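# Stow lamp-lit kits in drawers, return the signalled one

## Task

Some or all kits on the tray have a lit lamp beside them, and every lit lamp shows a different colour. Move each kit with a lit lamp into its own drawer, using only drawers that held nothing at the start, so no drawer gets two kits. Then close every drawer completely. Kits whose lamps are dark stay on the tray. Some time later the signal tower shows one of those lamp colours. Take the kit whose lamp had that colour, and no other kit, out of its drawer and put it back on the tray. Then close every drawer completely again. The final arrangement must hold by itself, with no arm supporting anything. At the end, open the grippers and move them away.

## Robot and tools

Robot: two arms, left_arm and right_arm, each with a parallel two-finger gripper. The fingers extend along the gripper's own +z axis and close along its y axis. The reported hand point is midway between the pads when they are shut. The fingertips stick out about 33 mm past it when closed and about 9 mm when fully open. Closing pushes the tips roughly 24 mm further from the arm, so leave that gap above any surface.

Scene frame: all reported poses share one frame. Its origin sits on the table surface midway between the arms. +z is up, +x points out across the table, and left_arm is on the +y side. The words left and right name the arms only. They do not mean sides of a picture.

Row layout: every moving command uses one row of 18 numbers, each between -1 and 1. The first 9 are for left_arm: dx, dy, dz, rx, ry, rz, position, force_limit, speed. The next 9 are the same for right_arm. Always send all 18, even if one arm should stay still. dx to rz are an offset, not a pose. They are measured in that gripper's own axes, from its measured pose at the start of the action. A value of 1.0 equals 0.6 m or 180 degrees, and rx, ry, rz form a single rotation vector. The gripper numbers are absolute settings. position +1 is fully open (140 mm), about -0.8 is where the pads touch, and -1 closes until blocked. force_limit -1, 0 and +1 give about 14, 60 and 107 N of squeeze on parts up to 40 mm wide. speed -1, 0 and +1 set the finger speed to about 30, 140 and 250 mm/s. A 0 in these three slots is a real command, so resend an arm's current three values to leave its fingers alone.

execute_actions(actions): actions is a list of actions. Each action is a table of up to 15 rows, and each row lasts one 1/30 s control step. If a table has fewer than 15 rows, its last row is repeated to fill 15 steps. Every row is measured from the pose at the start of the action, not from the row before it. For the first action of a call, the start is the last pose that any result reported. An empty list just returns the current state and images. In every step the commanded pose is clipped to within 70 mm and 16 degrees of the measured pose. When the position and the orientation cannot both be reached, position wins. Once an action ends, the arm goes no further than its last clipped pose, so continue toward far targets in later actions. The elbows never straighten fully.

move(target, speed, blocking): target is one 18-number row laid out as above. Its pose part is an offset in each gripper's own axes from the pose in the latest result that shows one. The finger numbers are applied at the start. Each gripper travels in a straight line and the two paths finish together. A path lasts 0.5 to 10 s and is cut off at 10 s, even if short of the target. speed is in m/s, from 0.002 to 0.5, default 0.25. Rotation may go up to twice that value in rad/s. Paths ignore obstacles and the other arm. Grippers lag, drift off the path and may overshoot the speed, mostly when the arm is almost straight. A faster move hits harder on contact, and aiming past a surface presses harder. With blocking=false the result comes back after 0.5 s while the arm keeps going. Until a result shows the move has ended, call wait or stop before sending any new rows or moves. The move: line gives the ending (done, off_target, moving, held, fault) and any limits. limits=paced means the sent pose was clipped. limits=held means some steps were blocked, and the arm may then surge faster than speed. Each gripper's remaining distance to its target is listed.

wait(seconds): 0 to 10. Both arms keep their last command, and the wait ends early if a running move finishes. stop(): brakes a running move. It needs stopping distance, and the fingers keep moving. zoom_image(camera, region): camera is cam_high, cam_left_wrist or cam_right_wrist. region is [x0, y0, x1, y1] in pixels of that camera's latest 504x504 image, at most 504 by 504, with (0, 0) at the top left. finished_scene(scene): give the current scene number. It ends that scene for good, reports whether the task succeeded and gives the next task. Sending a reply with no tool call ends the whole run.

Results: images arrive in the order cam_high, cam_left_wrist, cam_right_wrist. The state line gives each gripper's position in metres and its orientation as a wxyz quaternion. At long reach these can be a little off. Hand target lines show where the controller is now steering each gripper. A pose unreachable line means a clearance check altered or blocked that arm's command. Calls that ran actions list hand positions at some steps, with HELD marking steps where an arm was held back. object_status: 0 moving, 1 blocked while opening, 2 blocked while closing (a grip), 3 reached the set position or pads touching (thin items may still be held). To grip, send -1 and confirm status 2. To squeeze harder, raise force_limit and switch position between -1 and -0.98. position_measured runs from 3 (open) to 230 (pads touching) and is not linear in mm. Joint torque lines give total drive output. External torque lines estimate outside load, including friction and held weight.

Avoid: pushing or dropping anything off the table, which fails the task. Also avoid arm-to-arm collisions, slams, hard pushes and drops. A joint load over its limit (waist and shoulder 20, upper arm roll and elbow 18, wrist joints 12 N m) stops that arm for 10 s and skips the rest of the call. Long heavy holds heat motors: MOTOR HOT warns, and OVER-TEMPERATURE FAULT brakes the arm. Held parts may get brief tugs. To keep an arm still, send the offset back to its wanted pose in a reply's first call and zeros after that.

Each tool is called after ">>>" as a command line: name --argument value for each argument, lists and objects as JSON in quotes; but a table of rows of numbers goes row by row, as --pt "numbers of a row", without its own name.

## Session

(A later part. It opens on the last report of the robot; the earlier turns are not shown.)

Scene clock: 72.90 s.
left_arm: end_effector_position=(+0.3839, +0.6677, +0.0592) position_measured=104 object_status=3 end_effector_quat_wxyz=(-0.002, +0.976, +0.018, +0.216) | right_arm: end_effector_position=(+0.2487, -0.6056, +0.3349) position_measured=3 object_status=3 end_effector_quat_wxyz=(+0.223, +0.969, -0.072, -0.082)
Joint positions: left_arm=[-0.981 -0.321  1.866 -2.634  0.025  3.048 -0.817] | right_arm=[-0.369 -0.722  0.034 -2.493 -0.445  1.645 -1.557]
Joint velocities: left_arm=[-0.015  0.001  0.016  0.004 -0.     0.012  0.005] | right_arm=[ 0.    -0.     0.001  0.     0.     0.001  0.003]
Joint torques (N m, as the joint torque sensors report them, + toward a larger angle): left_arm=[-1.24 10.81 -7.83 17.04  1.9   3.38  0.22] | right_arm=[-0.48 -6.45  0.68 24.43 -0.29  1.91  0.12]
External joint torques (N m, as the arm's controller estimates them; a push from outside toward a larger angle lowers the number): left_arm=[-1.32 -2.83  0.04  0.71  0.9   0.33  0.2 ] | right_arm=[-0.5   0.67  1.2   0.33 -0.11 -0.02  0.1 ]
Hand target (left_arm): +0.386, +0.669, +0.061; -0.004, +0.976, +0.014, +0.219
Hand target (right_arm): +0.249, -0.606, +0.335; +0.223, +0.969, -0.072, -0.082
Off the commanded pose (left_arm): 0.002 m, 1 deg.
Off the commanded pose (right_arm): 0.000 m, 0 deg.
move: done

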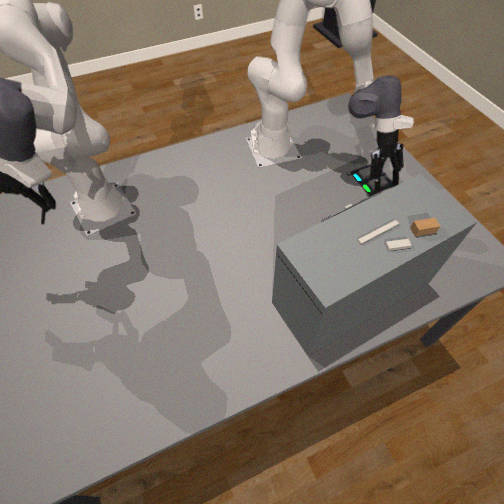

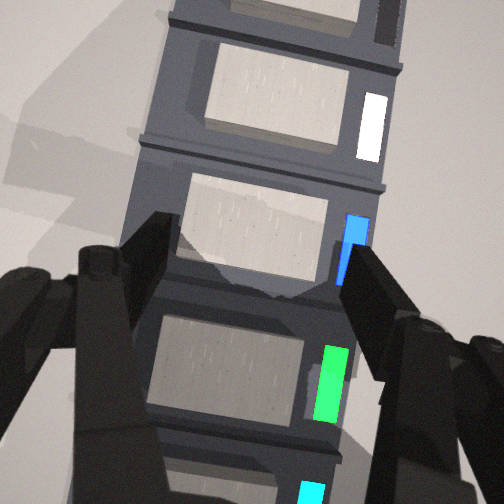

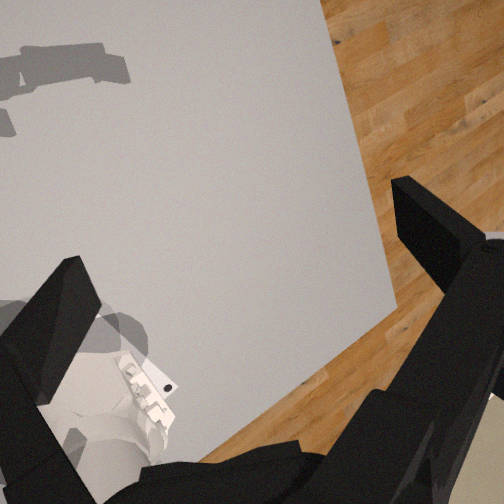

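>>> move --target '[0.008,-0.003,0.025,0,0,0,0.2,0,0,0,0,0,0,0,0,1,0,0]' --speed 0.05

>>> move --target '[0,0,0,0,0,0,-1,0,0,0,0,0,0,0,0,1,0,0]'

>>> move --target '[0.15,0,-0.33,0,0,0,-1,0,0,0,0,0,0,0,0,1,0,0]'

Scene clock: 76.10 s.
left_arm: end_effector_position=(+0.3934, +0.6682, +0.0475) position_measured=104 object_status=3 end_effector_quat_wxyz=(-0.001, +0.976, +0.016, +0.215) | right_arm: end_effector_position=(+0.2487, -0.6056, +0.3349) position_measured=3 object_status=3 end_effector_quat_wxyz=(+0.223, +0.969, -0.072, -0.082)
Joint positions: left_arm=[-1.14  -0.339  2.012 -2.605  0.025  3.069 -0.818] | right_arm=[-0.369 -0.722  0.034 -2.493 -0.445  1.645 -1.557]
Joint velocities: left_arm=[-0.018  0.001  0.018  0.004 -0.     0.01  -0.001] | right_arm=[ 0.001 -0.001  0.001 -0.001 -0.001  0.     0.001]
Joint torques (N m, as the joint torque sensors report them, + toward a larger angle): left_arm=[-2.07 15.6  -8.39 17.1   0.49  3.49  0.07] | right_arm=[-0.49 -6.21  0.39 24.31 -0.3   1.91  0.13]
External joint torques (N m, as the arm's controller estimates them; a push from outside toward a larger angle lowers the number): left_arm=[-2.2  -1.99 -0.51  1.27 -0.49  0.46  0.06] | right_arm=[-0.5   0.92  0.92  0.26 -0.12 -0.01  0.11]
Hand target (left_arm): +0.395, +0.670, +0.049; -0.002, +0.976, +0.018, +0.217
Hand target (right_arm): +0.249, -0.606, +0.335; +0.223, +0.969, -0.072, -0.082
Off the commanded pose (left_arm): 0.002 m, 0 deg.
Off the commanded pose (right_arm): 0.000 m, 0 deg.
move: done

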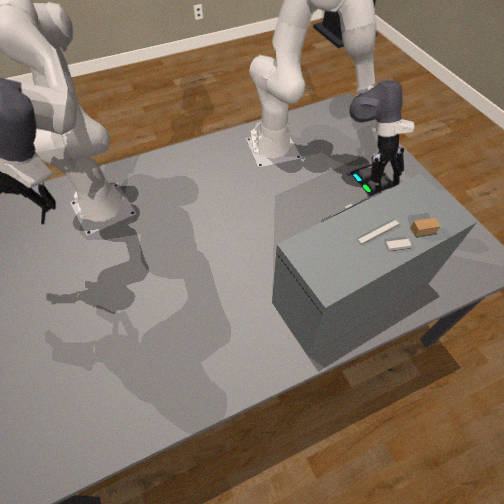

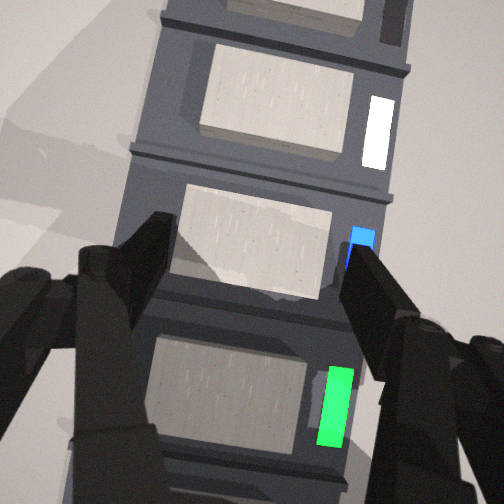

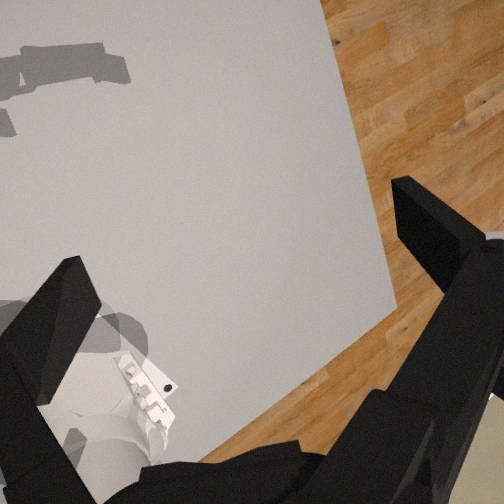

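Scene clock: 76.60 s.
left_arm: end_effector_position=(+0.3939, +0.6686, +0.0479) position_measured=133 object_status=2 end_effector_quat_wxyz=(-0.001, +0.976, +0.016, +0.216) | right_arm: end_effector_position=(+0.2487, -0.6056, +0.3349) position_measured=3 object_status=3 end_effector_quat_wxyz=(+0.223, +0.969, -0.072, -0.082)
Joint positions: left_arm=[-1.14  -0.339  2.012 -2.605  0.025  3.07  -0.818] | right_arm=[-0.369 -0.722  0.034 -2.493 -0.445  1.645 -1.557]
Joint velocities: left_arm=[ 0.001  0.    -0.001  0.001 -0.001 -0.    -0.001] | right_arm=[-0.001 -0.001 -0.     0.001  0.002 -0.    -0.001]
Joint torques (N m, as the joint torque sensors report them, + toward a larger angle): left_arm=[ 0.31 15.64 -8.43 14.88  0.97  2.75  0.26] | right_arm=[-0.45 -6.48  0.41 24.35 -0.32  1.9   0.12]
External joint torques (N m, as the arm's controller estimates them; a push from outside toward a larger angle lowers the number): left_arm=[ 0.24 -2.01 -0.51 -1.08 -0.02 -0.3   0.24] | right_arm=[-0.47  0.68  0.92  0.23 -0.14 -0.03  0.1 ]
Hand target (left_arm): +0.393, +0.668, +0.047; -0.001, +0.976, +0.016, +0.215
Hand target (right_arm): +0.249, -0.606, +0.335; +0.223, +0.969, -0.072, -0.082
Off the commanded pose (left_arm): 0.001 m, 0 deg.
Off the commanded pose (right_arm): 0.000 m, 0 deg.
move: done

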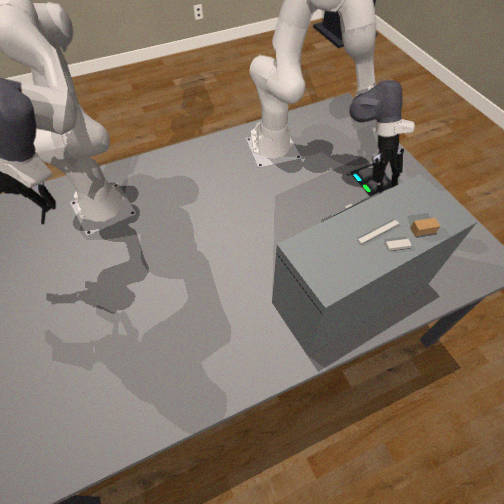

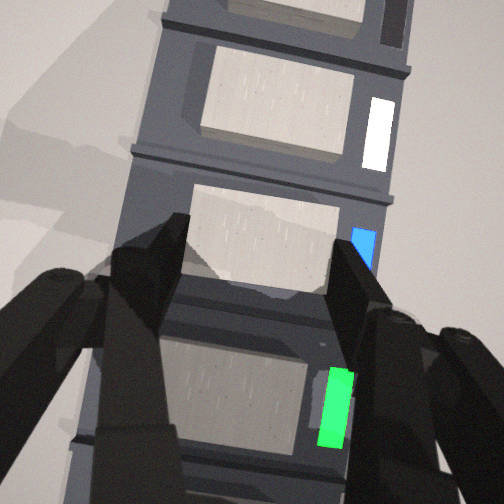

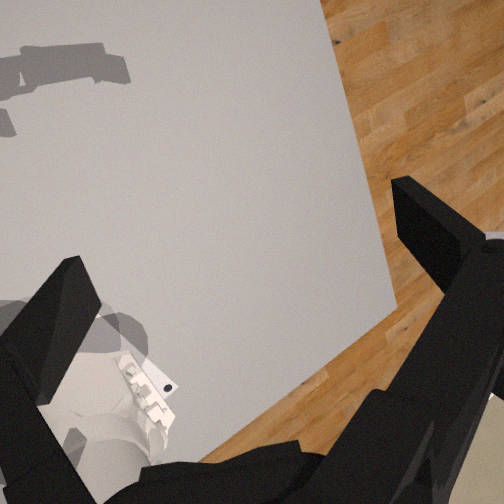

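Scene clock: 78.43 s.
left_arm: end_effector_position=(+0.3880, +0.6741, +0.2627) position_measured=133 object_status=2 end_effector_quat_wxyz=(-0.007, +0.978, +0.013, +0.210) | right_arm: end_effector_position=(+0.2487, -0.6056, +0.3349) position_measured=3 object_status=3 end_effector_quat_wxyz=(+0.223, +0.969, -0.072, -0.082)
Joint positions: left_arm=[-0.074 -0.503  0.873 -2.441  0.216  2.451 -1.073] | right_arm=[-0.369 -0.722  0.034 -2.493 -0.445  1.645 -1.557]
Joint velocities: left_arm=[-0.001  0.001  0.001  0.     0.    -0.006 -0.024] | right_arm=[-0.001  0.     0.     0.     0.    -0.    -0.001]
Joint torques (N m, as the joint torque sensors report them, + toward a larger angle): left_arm=[  2.47  -5.56 -12.38  20.67  -0.4    2.84  -0.05] | right_arm=[-0.46 -6.43  0.35 24.29 -0.28  1.92  0.14]
External joint torques (N m, as the arm's controller estimates them; a push from outside toward a larger angle lowers the number): left_arm=[ 2.56  0.44 -1.5  -2.15 -1.22 -0.38 -0.06] | right_arm=[-0.46  0.64  0.89  0.25 -0.1   0.    0.12]
Hand target (left_arm): +0.387, +0.673, +0.261; -0.004, +0.978, +0.020, +0.208
Hand target (right_arm): +0.249, -0.606, +0.335; +0.223, +0.969, -0.072, -0.082
Off the commanded pose (left_arm): 0.007 m, 1 deg.
Off the commanded pose (right_arm): 0.000 m, 0 deg.
move: off_target (left_arm)

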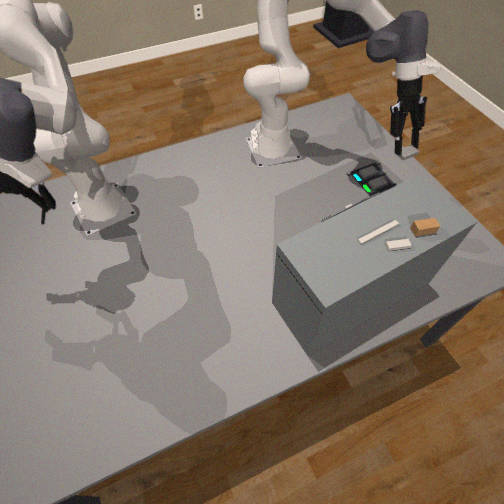

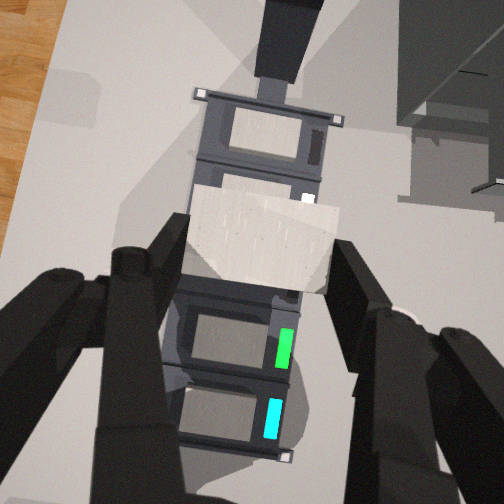

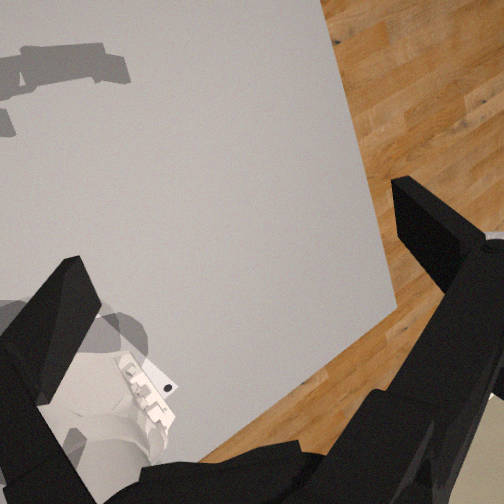

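>>> move --target '[0.161,0.473,0.095,0,0.032,0,-1,0,0,0,0,0,0,0,0,1,0,0]'

>>> move --target '[0.015,0,0.095,0,0,0,-1,0,0,0,0,0,0,0,0,1,0,0]' --speed 0.08

Scene clock: 83.00 s.
left_arm: end_effector_position=(+0.5081, +0.3877, +0.2502) position_measured=133 object_status=2 end_effector_quat_wxyz=(-0.007, +0.966, +0.002, +0.259) | right_arm: end_effector_position=(+0.2487, -0.6056, +0.3349) position_measured=3 object_status=3 end_effector_quat_wxyz=(+0.223, +0.969, -0.072, -0.082)
Joint positions: left_arm=[-0.005 -0.33   0.186 -2.573  0.132  2.771 -1.634] | right_arm=[-0.369 -0.722  0.034 -2.493 -0.445  1.645 -1.557]
Joint velocities: left_arm=[ 0.003  0.001 -0.003  0.001 -0.     0.002 -0.034] | right_arm=[-0.     0.002 -0.001  0.     0.    -0.    -0.001]
Joint torques (N m, as the joint torque sensors report them, + toward a larger angle): left_arm=[  2.42 -18.05  -4.82  24.48  -0.39   4.13  -0.05] | right_arm=[-0.47 -6.25  0.32 24.3  -0.32  1.91  0.11]
External joint torques (N m, as the arm's controller estimates them; a push from outside toward a larger angle lowers the number): left_arm=[ 2.43  1.12 -2.96  0.96 -1.02  0.74 -0.07] | right_arm=[-0.45  0.81  0.9   0.27 -0.13 -0.01  0.09]
Hand target (left_arm): +0.510, +0.388, +0.252; -0.004, +0.965, +0.011, +0.262
Hand target (right_arm): +0.249, -0.606, +0.335; +0.223, +0.969, -0.072, -0.082
Off the commanded pose (left_arm): 0.006 m, 1 deg.
Off the commanded pose (right_arm): 0.000 m, 0 deg.
move: off_target (left_arm)

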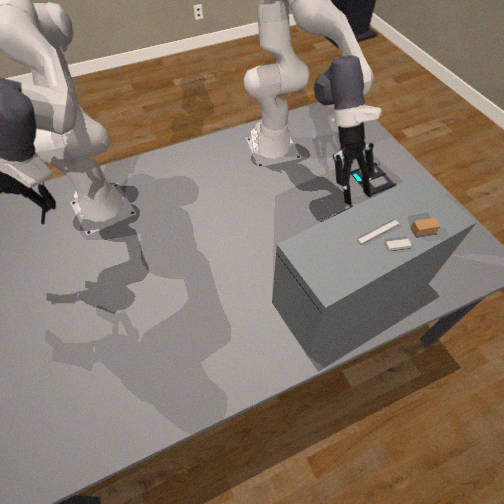

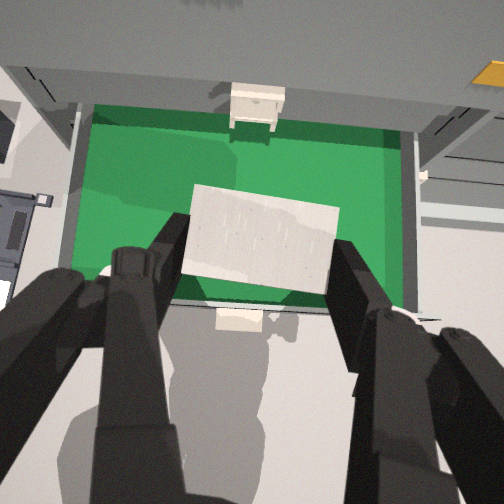

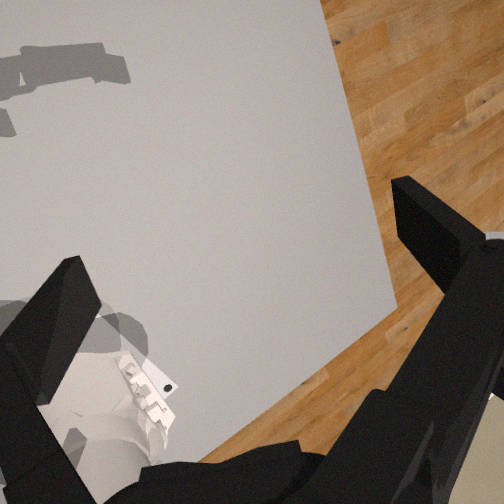

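Scene clock: 84.27 s.
left_arm: end_effector_position=(+0.5423, +0.3868, +0.2026) position_measured=133 object_status=2 end_effector_quat_wxyz=(-0.005, +0.967, +0.004, +0.256) | right_arm: end_effector_position=(+0.2487, -0.6056, +0.3349) position_measured=3 object_status=3 end_effector_quat_wxyz=(+0.223, +0.969, -0.072, -0.082)
Joint positions: left_arm=[-0.047 -0.138  0.223 -2.515  0.076  2.897 -1.599] | right_arm=[-0.369 -0.722  0.034 -2.493 -0.445  1.645 -1.557]
Joint velocities: left_arm=[-0.005  0.     0.006 -0.    -0.004  0.009  0.015] | right_arm=[ 0.    -0.     0.001  0.001 -0.    -0.    -0.001]
Joint torques (N m, as the joint torque sensors report them, + toward a larger angle): left_arm=[ -1.63 -22.7   -0.64  23.58  -0.62   3.98   0.2 ] | right_arm=[-0.44 -6.55  0.32 24.48 -0.3   1.93  0.12]
External joint torques (N m, as the arm's controller estimates them; a push from outside toward a larger angle lowers the number): left_arm=[-1.64  1.72  0.32  1.34 -1.18  0.59  0.19] | right_arm=[-0.49  0.62  0.81  0.37 -0.12  0.    0.1 ]
Hand target (left_arm): +0.545, +0.386, +0.205; -0.005, +0.966, +0.001, +0.259
Hand target (right_arm): +0.249, -0.606, +0.335; +0.223, +0.969, -0.072, -0.082
Off the commanded pose (left_arm): 0.004 m, 1 deg.
Off the commanded pose (right_arm): 0.000 m, 0 deg.
move: off_target (left_arm)

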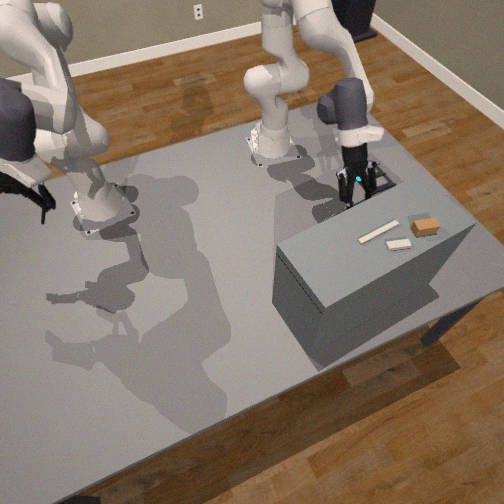

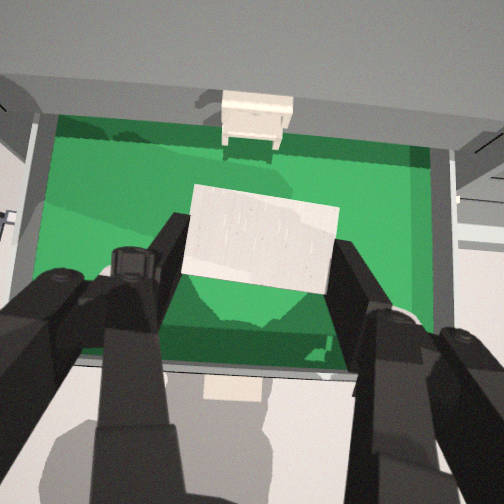

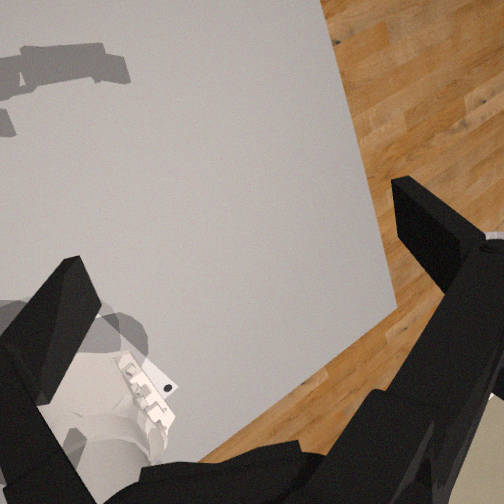

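>>> move --target '[-0.007,0,0.024,0,0,0,-1,0,0,0,0,0,0,0,0,1,0,0]' --speed 0.04

Scene clock: 86.37 s.
left_arm: end_effector_position=(+0.5449, +0.3868, +0.1875) position_measured=133 object_status=2 end_effector_quat_wxyz=(-0.005, +0.967, +0.005, +0.253) | right_arm: end_effector_position=(+0.2487, -0.6056, +0.3349) position_measured=3 object_status=3 end_effector_quat_wxyz=(+0.223, +0.969, -0.072, -0.082)
Joint positions: left_arm=[-0.052 -0.098  0.226 -2.515  0.058  2.93  -1.589] | right_arm=[-0.369 -0.722  0.034 -2.493 -0.445  1.645 -1.557]
Joint velocities: left_arm=[-0.     0.002  0.002  0.001 -0.01   0.018  0.009] | right_arm=[ 0.001  0.001  0.    -0.001 -0.001 -0.     0.001]
Joint torques (N m, as the joint torque sensors report them, + toward a larger angle): left_arm=[ -0.71 -23.61  -0.2   21.07  -0.58   4.     0.33] | right_arm=[-0.61 -6.47  0.54 24.48 -0.32  1.91  0.13]
External joint torques (N m, as the arm's controller estimates them; a push from outside toward a larger angle lowers the number): left_arm=[-0.72  1.64  0.5  -0.73 -1.13  0.62  0.32] | right_arm=[-0.61  0.54  1.09  0.52 -0.14  0.    0.11]
Hand target (left_arm): +0.546, +0.386, +0.188; -0.005, +0.967, +0.003, +0.256
Hand target (right_arm): +0.249, -0.606, +0.335; +0.223, +0.969, -0.072, -0.082
Off the commanded pose (left_arm): 0.001 m, 0 deg.
Off the commanded pose (right_arm): 0.000 m, 0 deg.
move: done

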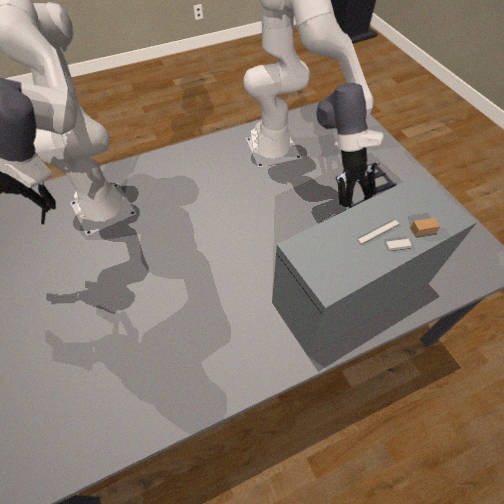

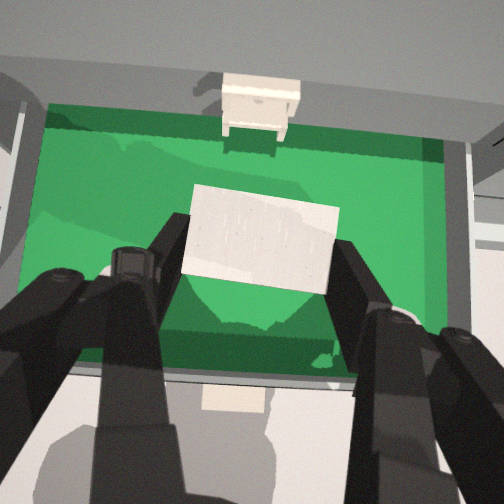

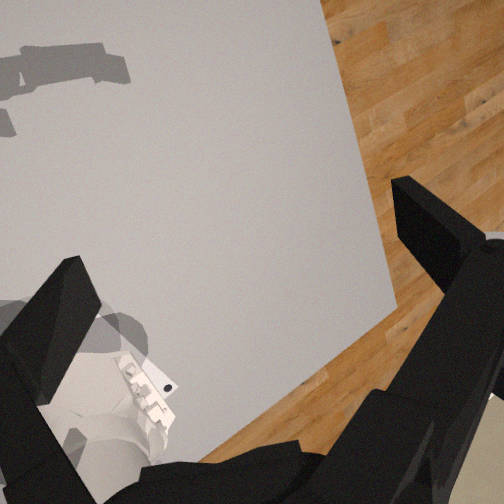

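>>> move --target '[-0.01,0,0.03,0,0,0,-1,0,0,0,0,0,0,0,0,1,0,0]' --speed 0.03

Scene clock: 89.70 s.
left_arm: end_effector_position=(+0.5534, +0.3873, +0.1780) position_measured=133 object_status=2 end_effector_quat_wxyz=(-0.004, +0.965, +0.008, +0.262) | right_arm: end_effector_position=(+0.2487, -0.6056, +0.3349) position_measured=3 object_status=3 end_effector_quat_wxyz=(+0.223, +0.969, -0.072, -0.082)
Joint positions: left_arm=[-0.057 -0.057  0.229 -2.511  0.026  2.987 -1.57 ] | right_arm=[-0.369 -0.722  0.034 -2.493 -0.445  1.645 -1.557]
Joint velocities: left_arm=[-0.     0.007  0.001  0.001 -0.016  0.017  0.019] | right_arm=[ 0.001  0.001  0.001 -0.    -0.    -0.001  0.001]
Joint torques (N m, as the joint torque sensors report them, + toward a larger angle): left_arm=[ -2.26 -19.57  -0.33  17.62  -0.67   2.23   0.31] | right_arm=[-0.32 -6.41  0.56 24.37 -0.31  1.92  0.12]
External joint torques (N m, as the arm's controller estimates them; a push from outside toward a larger angle lowers the number): left_arm=[-2.31  6.75  0.05 -3.8  -1.22 -1.2   0.3 ] | right_arm=[-0.37  0.65  1.06  0.35 -0.13  0.    0.1 ]
Hand target (left_arm): +0.549, +0.386, +0.169; -0.004, +0.967, +0.004, +0.253
Hand target (right_arm): +0.249, -0.606, +0.335; +0.223, +0.969, -0.072, -0.082
Off the commanded pose (left_arm): 0.010 m, 1 deg.
Off the commanded pose (right_arm): 0.000 m, 0 deg.
move: off_target (left_arm)

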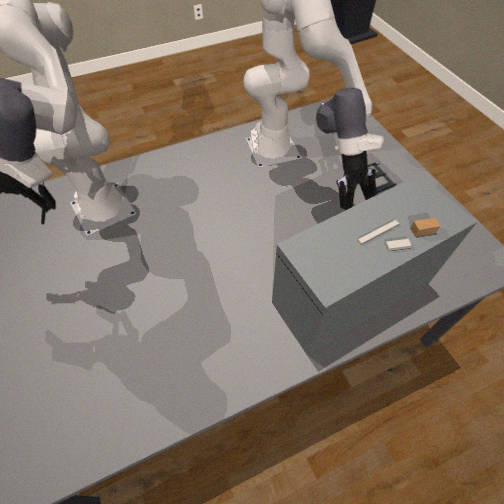

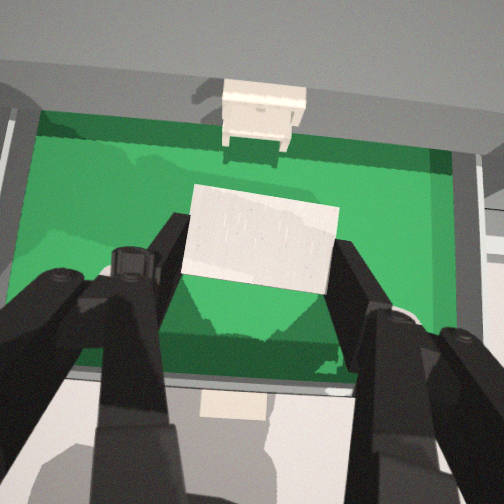

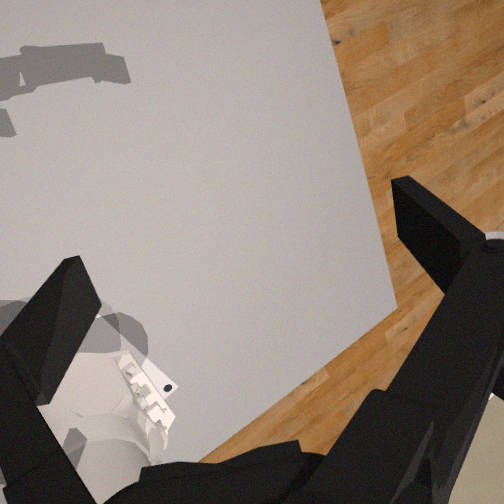

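>>> move --target '[0,0,0,0,0,0,0.2,0,0,0,0,0,0,0,0,1,0,0]'

>>> move --target '[0,0,-0.11,0,0,0,0.2,0,0,0,0,0,0,0,0,1,0,0]' --speed 0.15

>>> move --target '[-0.1,0.004,-0.06,0,0,0,-0.2,0,0,0,0,0,0,0,0,1,0,0]'

>>> move --target '[-0.06,0,0.1,0,0.02,-0.006,-0.2,0,0,0,0,0,0,0,0,1,0,0]' --speed 0.15

>>> move --target '[0.21,-0.012,0.14,0,0,0,-0.2,0,0,0,0,0,0,0,0,1,0,0]' --speed 0.08

Scene clock: 93.57 s.
left_arm: end_effector_position=(+0.5541, +0.3873, +0.1786) position_measured=104 object_status=3 end_effector_quat_wxyz=(-0.004, +0.965, +0.006, +0.264) | right_arm: end_effector_position=(+0.2487, -0.6056, +0.3349) position_measured=3 object_status=3 end_effector_quat_wxyz=(+0.223, +0.969, -0.072, -0.082)
Joint positions: left_arm=[-0.058 -0.057  0.229 -2.511  0.024  2.99  -1.566] | right_arm=[-0.369 -0.722  0.034 -2.493 -0.445  1.645 -1.557]
Joint velocities: left_arm=[-0.     0.001  0.     0.001  0.001 -0.001 -0.001] | right_arm=[-0.001  0.001 -0.     0.001 -0.    -0.001  0.001]
Joint torques (N m, as the joint torque sensors report them, + toward a larger angle): left_arm=[  1.47 -25.08  -1.4   20.52   0.88   2.93  -0.08] | right_arm=[-0.45 -6.35  0.51 24.55 -0.29  1.92  0.13]
External joint torques (N m, as the arm's controller estimates them; a push from outside toward a larger angle lowers the number): left_arm=[ 1.47  1.08 -0.99 -0.78  0.33 -0.46 -0.09] | right_arm=[-0.42  0.74  1.08  0.46 -0.11 -0.01  0.11]
Hand target (left_arm): +0.553, +0.387, +0.178; -0.004, +0.965, +0.008, +0.262
Hand target (right_arm): +0.249, -0.606, +0.335; +0.223, +0.969, -0.072, -0.082
Off the commanded pose (left_arm): 0.001 m, 0 deg.
Off the commanded pose (right_arm): 0.000 m, 0 deg.
move: done

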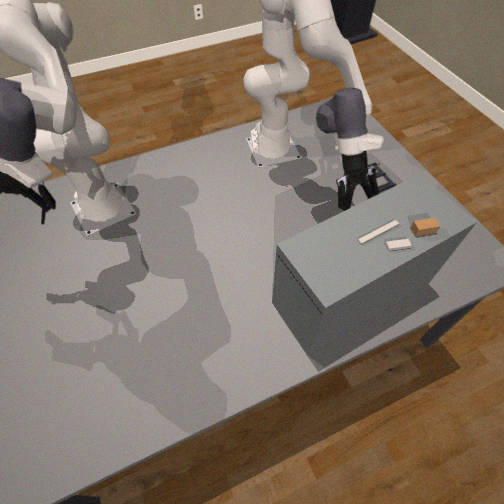

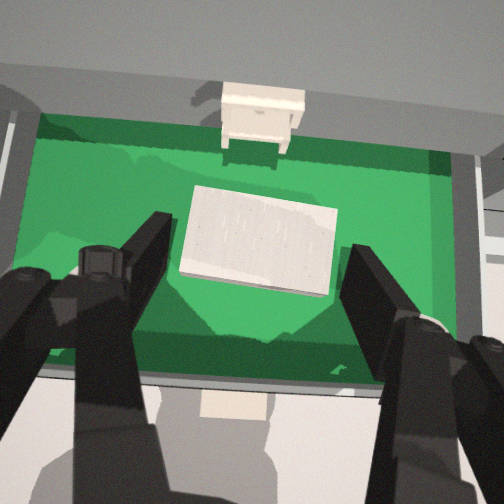

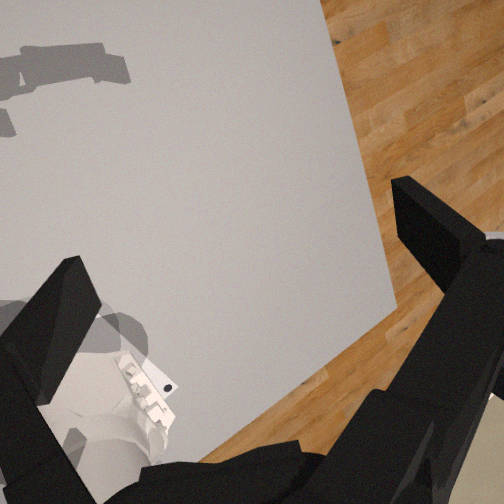

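Scene clock: 94.63 s.
left_arm: end_effector_position=(+0.5219, +0.3881, +0.2376) position_measured=104 object_status=3 end_effector_quat_wxyz=(-0.007, +0.964, +0.004, +0.266) | right_arm: end_effector_position=(+0.2487, -0.6056, +0.3349) position_measured=3 object_status=3 end_effector_quat_wxyz=(+0.223, +0.969, -0.072, -0.082)
Joint positions: left_arm=[ 0.006 -0.269  0.175 -2.563  0.113  2.836 -1.625] | right_arm=[-0.369 -0.722  0.034 -2.493 -0.445  1.645 -1.557]
Joint velocities: left_arm=[ 0.004  0.002 -0.007  0.001 -0.001 -0.011 -0.011] | right_arm=[ 0.    -0.    -0.    -0.001 -0.001  0.001 -0.001]
Joint torques (N m, as the joint torque sensors report them, + toward a larger angle): left_arm=[  1.47 -22.08  -3.07  21.94   1.13   3.1   -0.07] | right_arm=[-0.36 -6.27  0.37 24.41 -0.26  1.91  0.14]
External joint torques (N m, as the arm's controller estimates them; a push from outside toward a larger angle lowers the number): left_arm=[ 1.46 -1.08 -1.62 -1.24  0.54 -0.32 -0.09] | right_arm=[-0.34  0.83  0.95  0.37 -0.07 -0.01  0.12]
Hand target (left_arm): +0.520, +0.389, +0.236; -0.007, +0.965, +0.007, +0.264
Hand target (right_arm): +0.249, -0.606, +0.335; +0.223, +0.969, -0.072, -0.082
Off the commanded pose (left_arm): 0.003 m, 0 deg.
Off the commanded pose (right_arm): 0.000 m, 0 deg.
move: done

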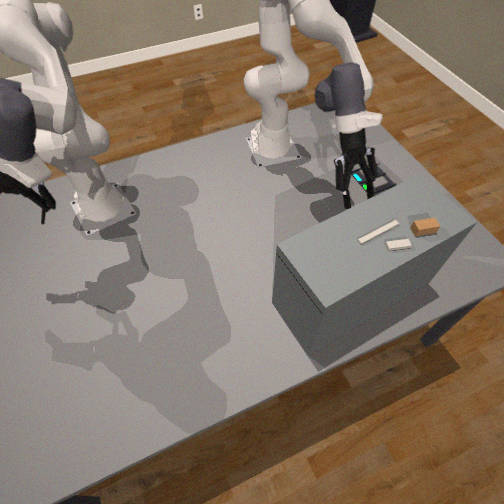

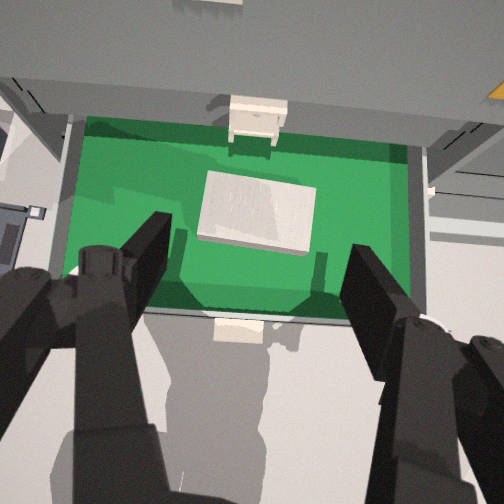

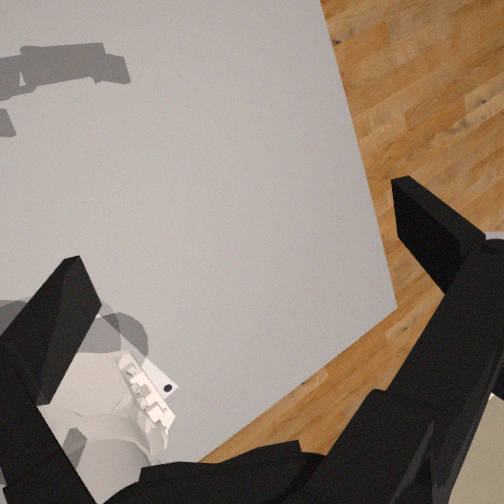

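Scene clock: 95.57 s.
left_arm: end_effector_position=(+0.4537, +0.3853, +0.2394) position_measured=154 object_status=3 end_effector_quat_wxyz=(-0.008, +0.963, +0.003, +0.269) | right_arm: end_effector_position=(+0.2487, -0.6056, +0.3349) position_measured=3 object_status=3 end_effector_quat_wxyz=(+0.223, +0.969, -0.072, -0.082)
Joint positions: left_arm=[ 0.06  -0.5    0.13  -2.764  0.151  2.81  -1.648] | right_arm=[-0.369 -0.722  0.034 -2.493 -0.445  1.645 -1.557]
Joint velocities: left_arm=[ 0.004 -0.    -0.006 -0.002  0.001 -0.007 -0.002] | right_arm=[ 0.001 -0.002 -0.     0.     0.    -0.     0.   ]
Joint torques (N m, as the joint torque sensors report them, + toward a larger angle): left_arm=[  2.27 -14.15  -4.27  22.45   0.74   2.94   0.03] | right_arm=[-0.45 -6.39  0.48 24.27 -0.32  1.9   0.12]
External joint torques (N m, as the arm's controller estimates them; a push from outside toward a larger angle lowers the number): left_arm=[ 2.29 -0.64 -2.42 -0.94  0.15 -0.47  0.02] | right_arm=[-0.46  0.77  1.02  0.2  -0.14 -0.02  0.1 ]
Hand target (left_arm): +0.452, +0.386, +0.238; -0.008, +0.964, +0.005, +0.266
Hand target (right_arm): +0.249, -0.606, +0.335; +0.223, +0.969, -0.072, -0.082
Off the commanded pose (left_arm): 0.002 m, 0 deg.
Off the commanded pose (right_arm): 0.000 m, 0 deg.
move: done

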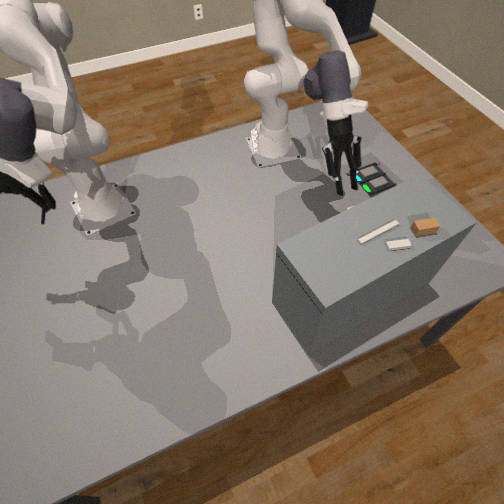

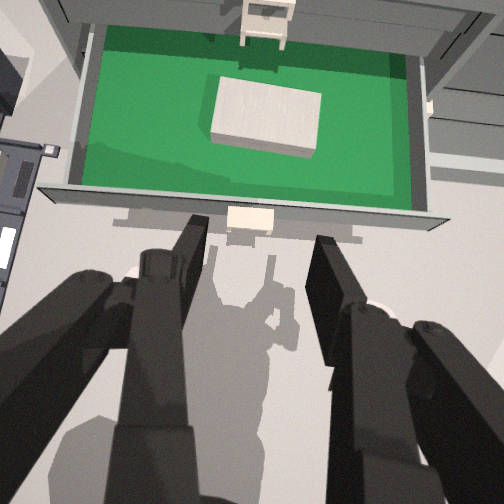

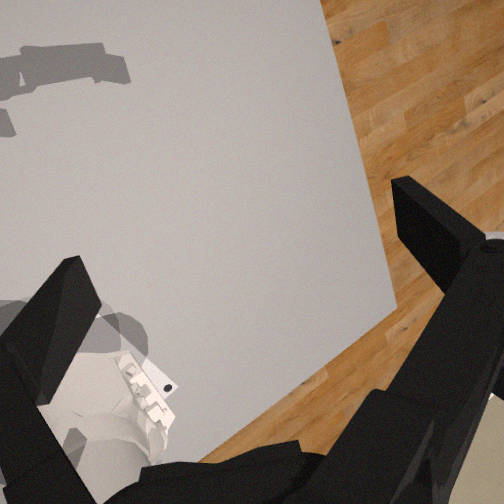

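Scene clock: 96.83 s.
left_arm: end_effector_position=(+0.4550, +0.3823, +0.1688) position_measured=154 object_status=3 end_effector_quat_wxyz=(-0.002, +0.955, +0.007, +0.298) | right_arm: end_effector_position=(+0.2487, -0.6056, +0.3349) position_measured=3 object_status=3 end_effector_quat_wxyz=(+0.223, +0.969, -0.072, -0.082)
Joint positions: left_arm=[ 0.107 -0.317  0.102 -2.885  0.159  3.173 -1.666] | right_arm=[-0.369 -0.722  0.034 -2.493 -0.445  1.645 -1.557]
Joint velocities: left_arm=[ 0.002  0.    -0.002  0.     0.     0.012 -0.002] | right_arm=[ 0.     0.001 -0.    -0.001 -0.001 -0.001  0.001]
Joint torques (N m, as the joint torque sensors report them, + toward a larger angle): left_arm=[  1.83 -15.15  -2.9   18.18  -0.35   3.89  -0.03] | right_arm=[-0.55 -6.57  0.4  24.52 -0.26  1.92  0.11]
External joint torques (N m, as the arm's controller estimates them; a push from outside toward a larger angle lowers the number): left_arm=[ 1.81  1.32 -2.05 -1.79 -0.68  0.43 -0.05] | right_arm=[-0.55  0.47  0.97  0.52 -0.08  0.    0.09]
Hand target (left_arm): +0.455, +0.383, +0.168; -0.002, +0.954, +0.010, +0.298
Hand target (right_arm): +0.249, -0.606, +0.335; +0.223, +0.969, -0.072, -0.082
Off the commanded pose (left_arm): 0.004 m, 1 deg.
Off the commanded pose (right_arm): 0.000 m, 0 deg.
move: off_target (left_arm)

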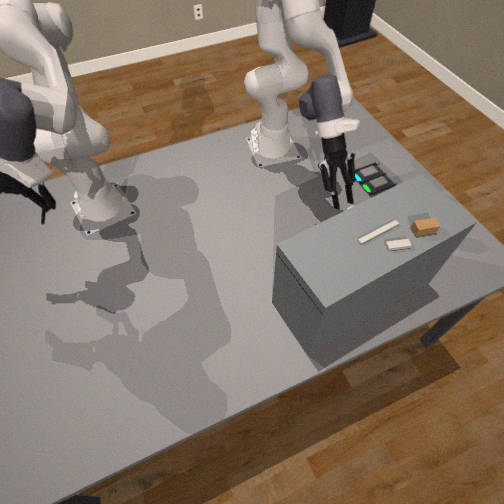

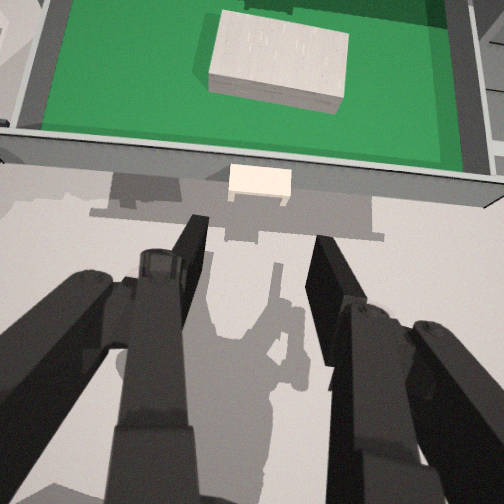

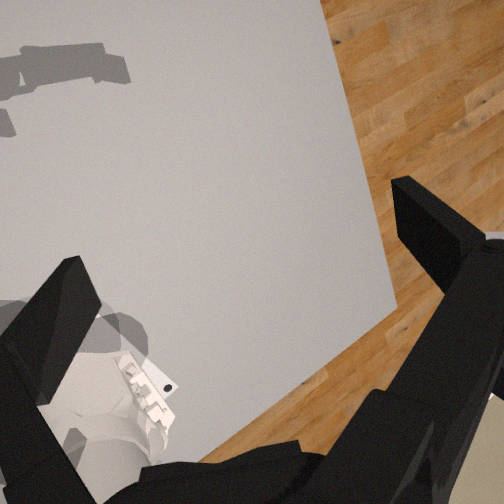

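Scene clock: 99.03 s.
left_arm: end_effector_position=(+0.5995, +0.3895, +0.1712) position_measured=154 object_status=3 end_effector_quat_wxyz=(+0.002, +0.956, +0.030, +0.292) | right_arm: end_effector_position=(+0.2487, -0.6056, +0.3349) position_measured=3 object_status=3 end_effector_quat_wxyz=(+0.223, +0.969, -0.072, -0.082)
Joint positions: left_arm=[-0.065  0.077  0.214 -2.415 -0.139  3.083 -1.487] | right_arm=[-0.369 -0.722  0.034 -2.493 -0.445  1.645 -1.557]
Joint velocities: left_arm=[ 0.074 -0.    -0.082  0.018 -0.118 -0.028  0.122] | right_arm=[-0.001  0.001  0.001 -0.    -0.001  0.001  0.001]
Joint torques (N m, as the joint torque sensors report them, + toward a larger angle): left_arm=[  1.08 -18.81  -2.47  27.44   0.14   5.65   1.03] | right_arm=[-0.52 -6.46  0.23 24.34 -0.3   1.92  0.1 ]
External joint torques (N m, as the arm's controller estimates them; a push from outside toward a larger angle lowers the number): left_arm=[ 1.22 11.36 -2.95  6.75 -0.59  2.23  1.01] | right_arm=[-0.47  0.61  0.83  0.3  -0.11  0.    0.08]
Hand target (left_arm): +0.606, +0.390, +0.171; -0.005, +0.955, +0.009, +0.297
Hand target (right_arm): +0.249, -0.606, +0.335; +0.223, +0.969, -0.072, -0.082
Off the commanded pose (left_arm): 0.007 m, 3 deg.
Off the commanded pose (right_arm): 0.000 m, 0 deg.
move: off_target (left_arm)

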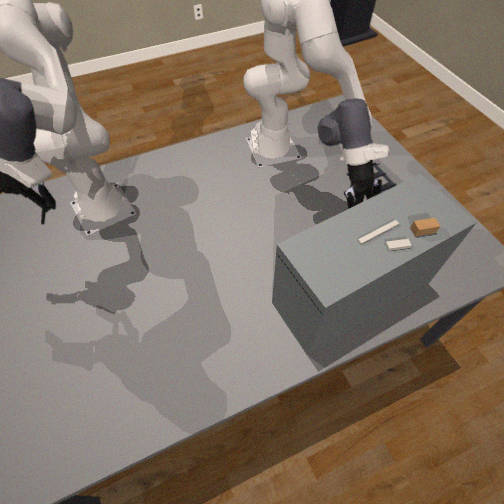

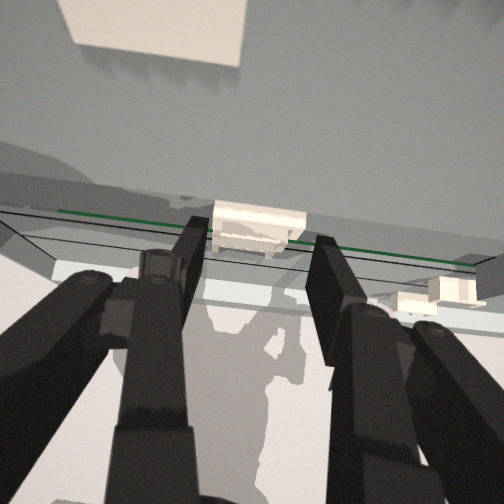

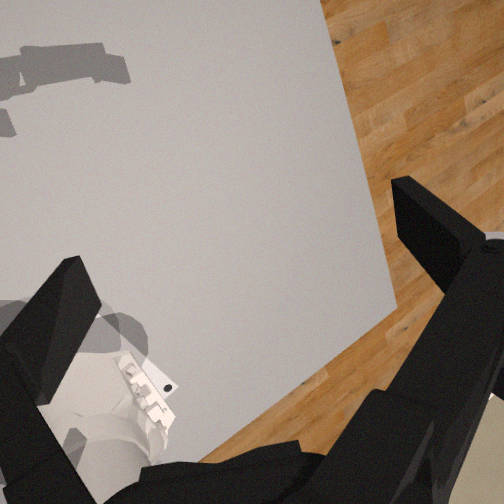

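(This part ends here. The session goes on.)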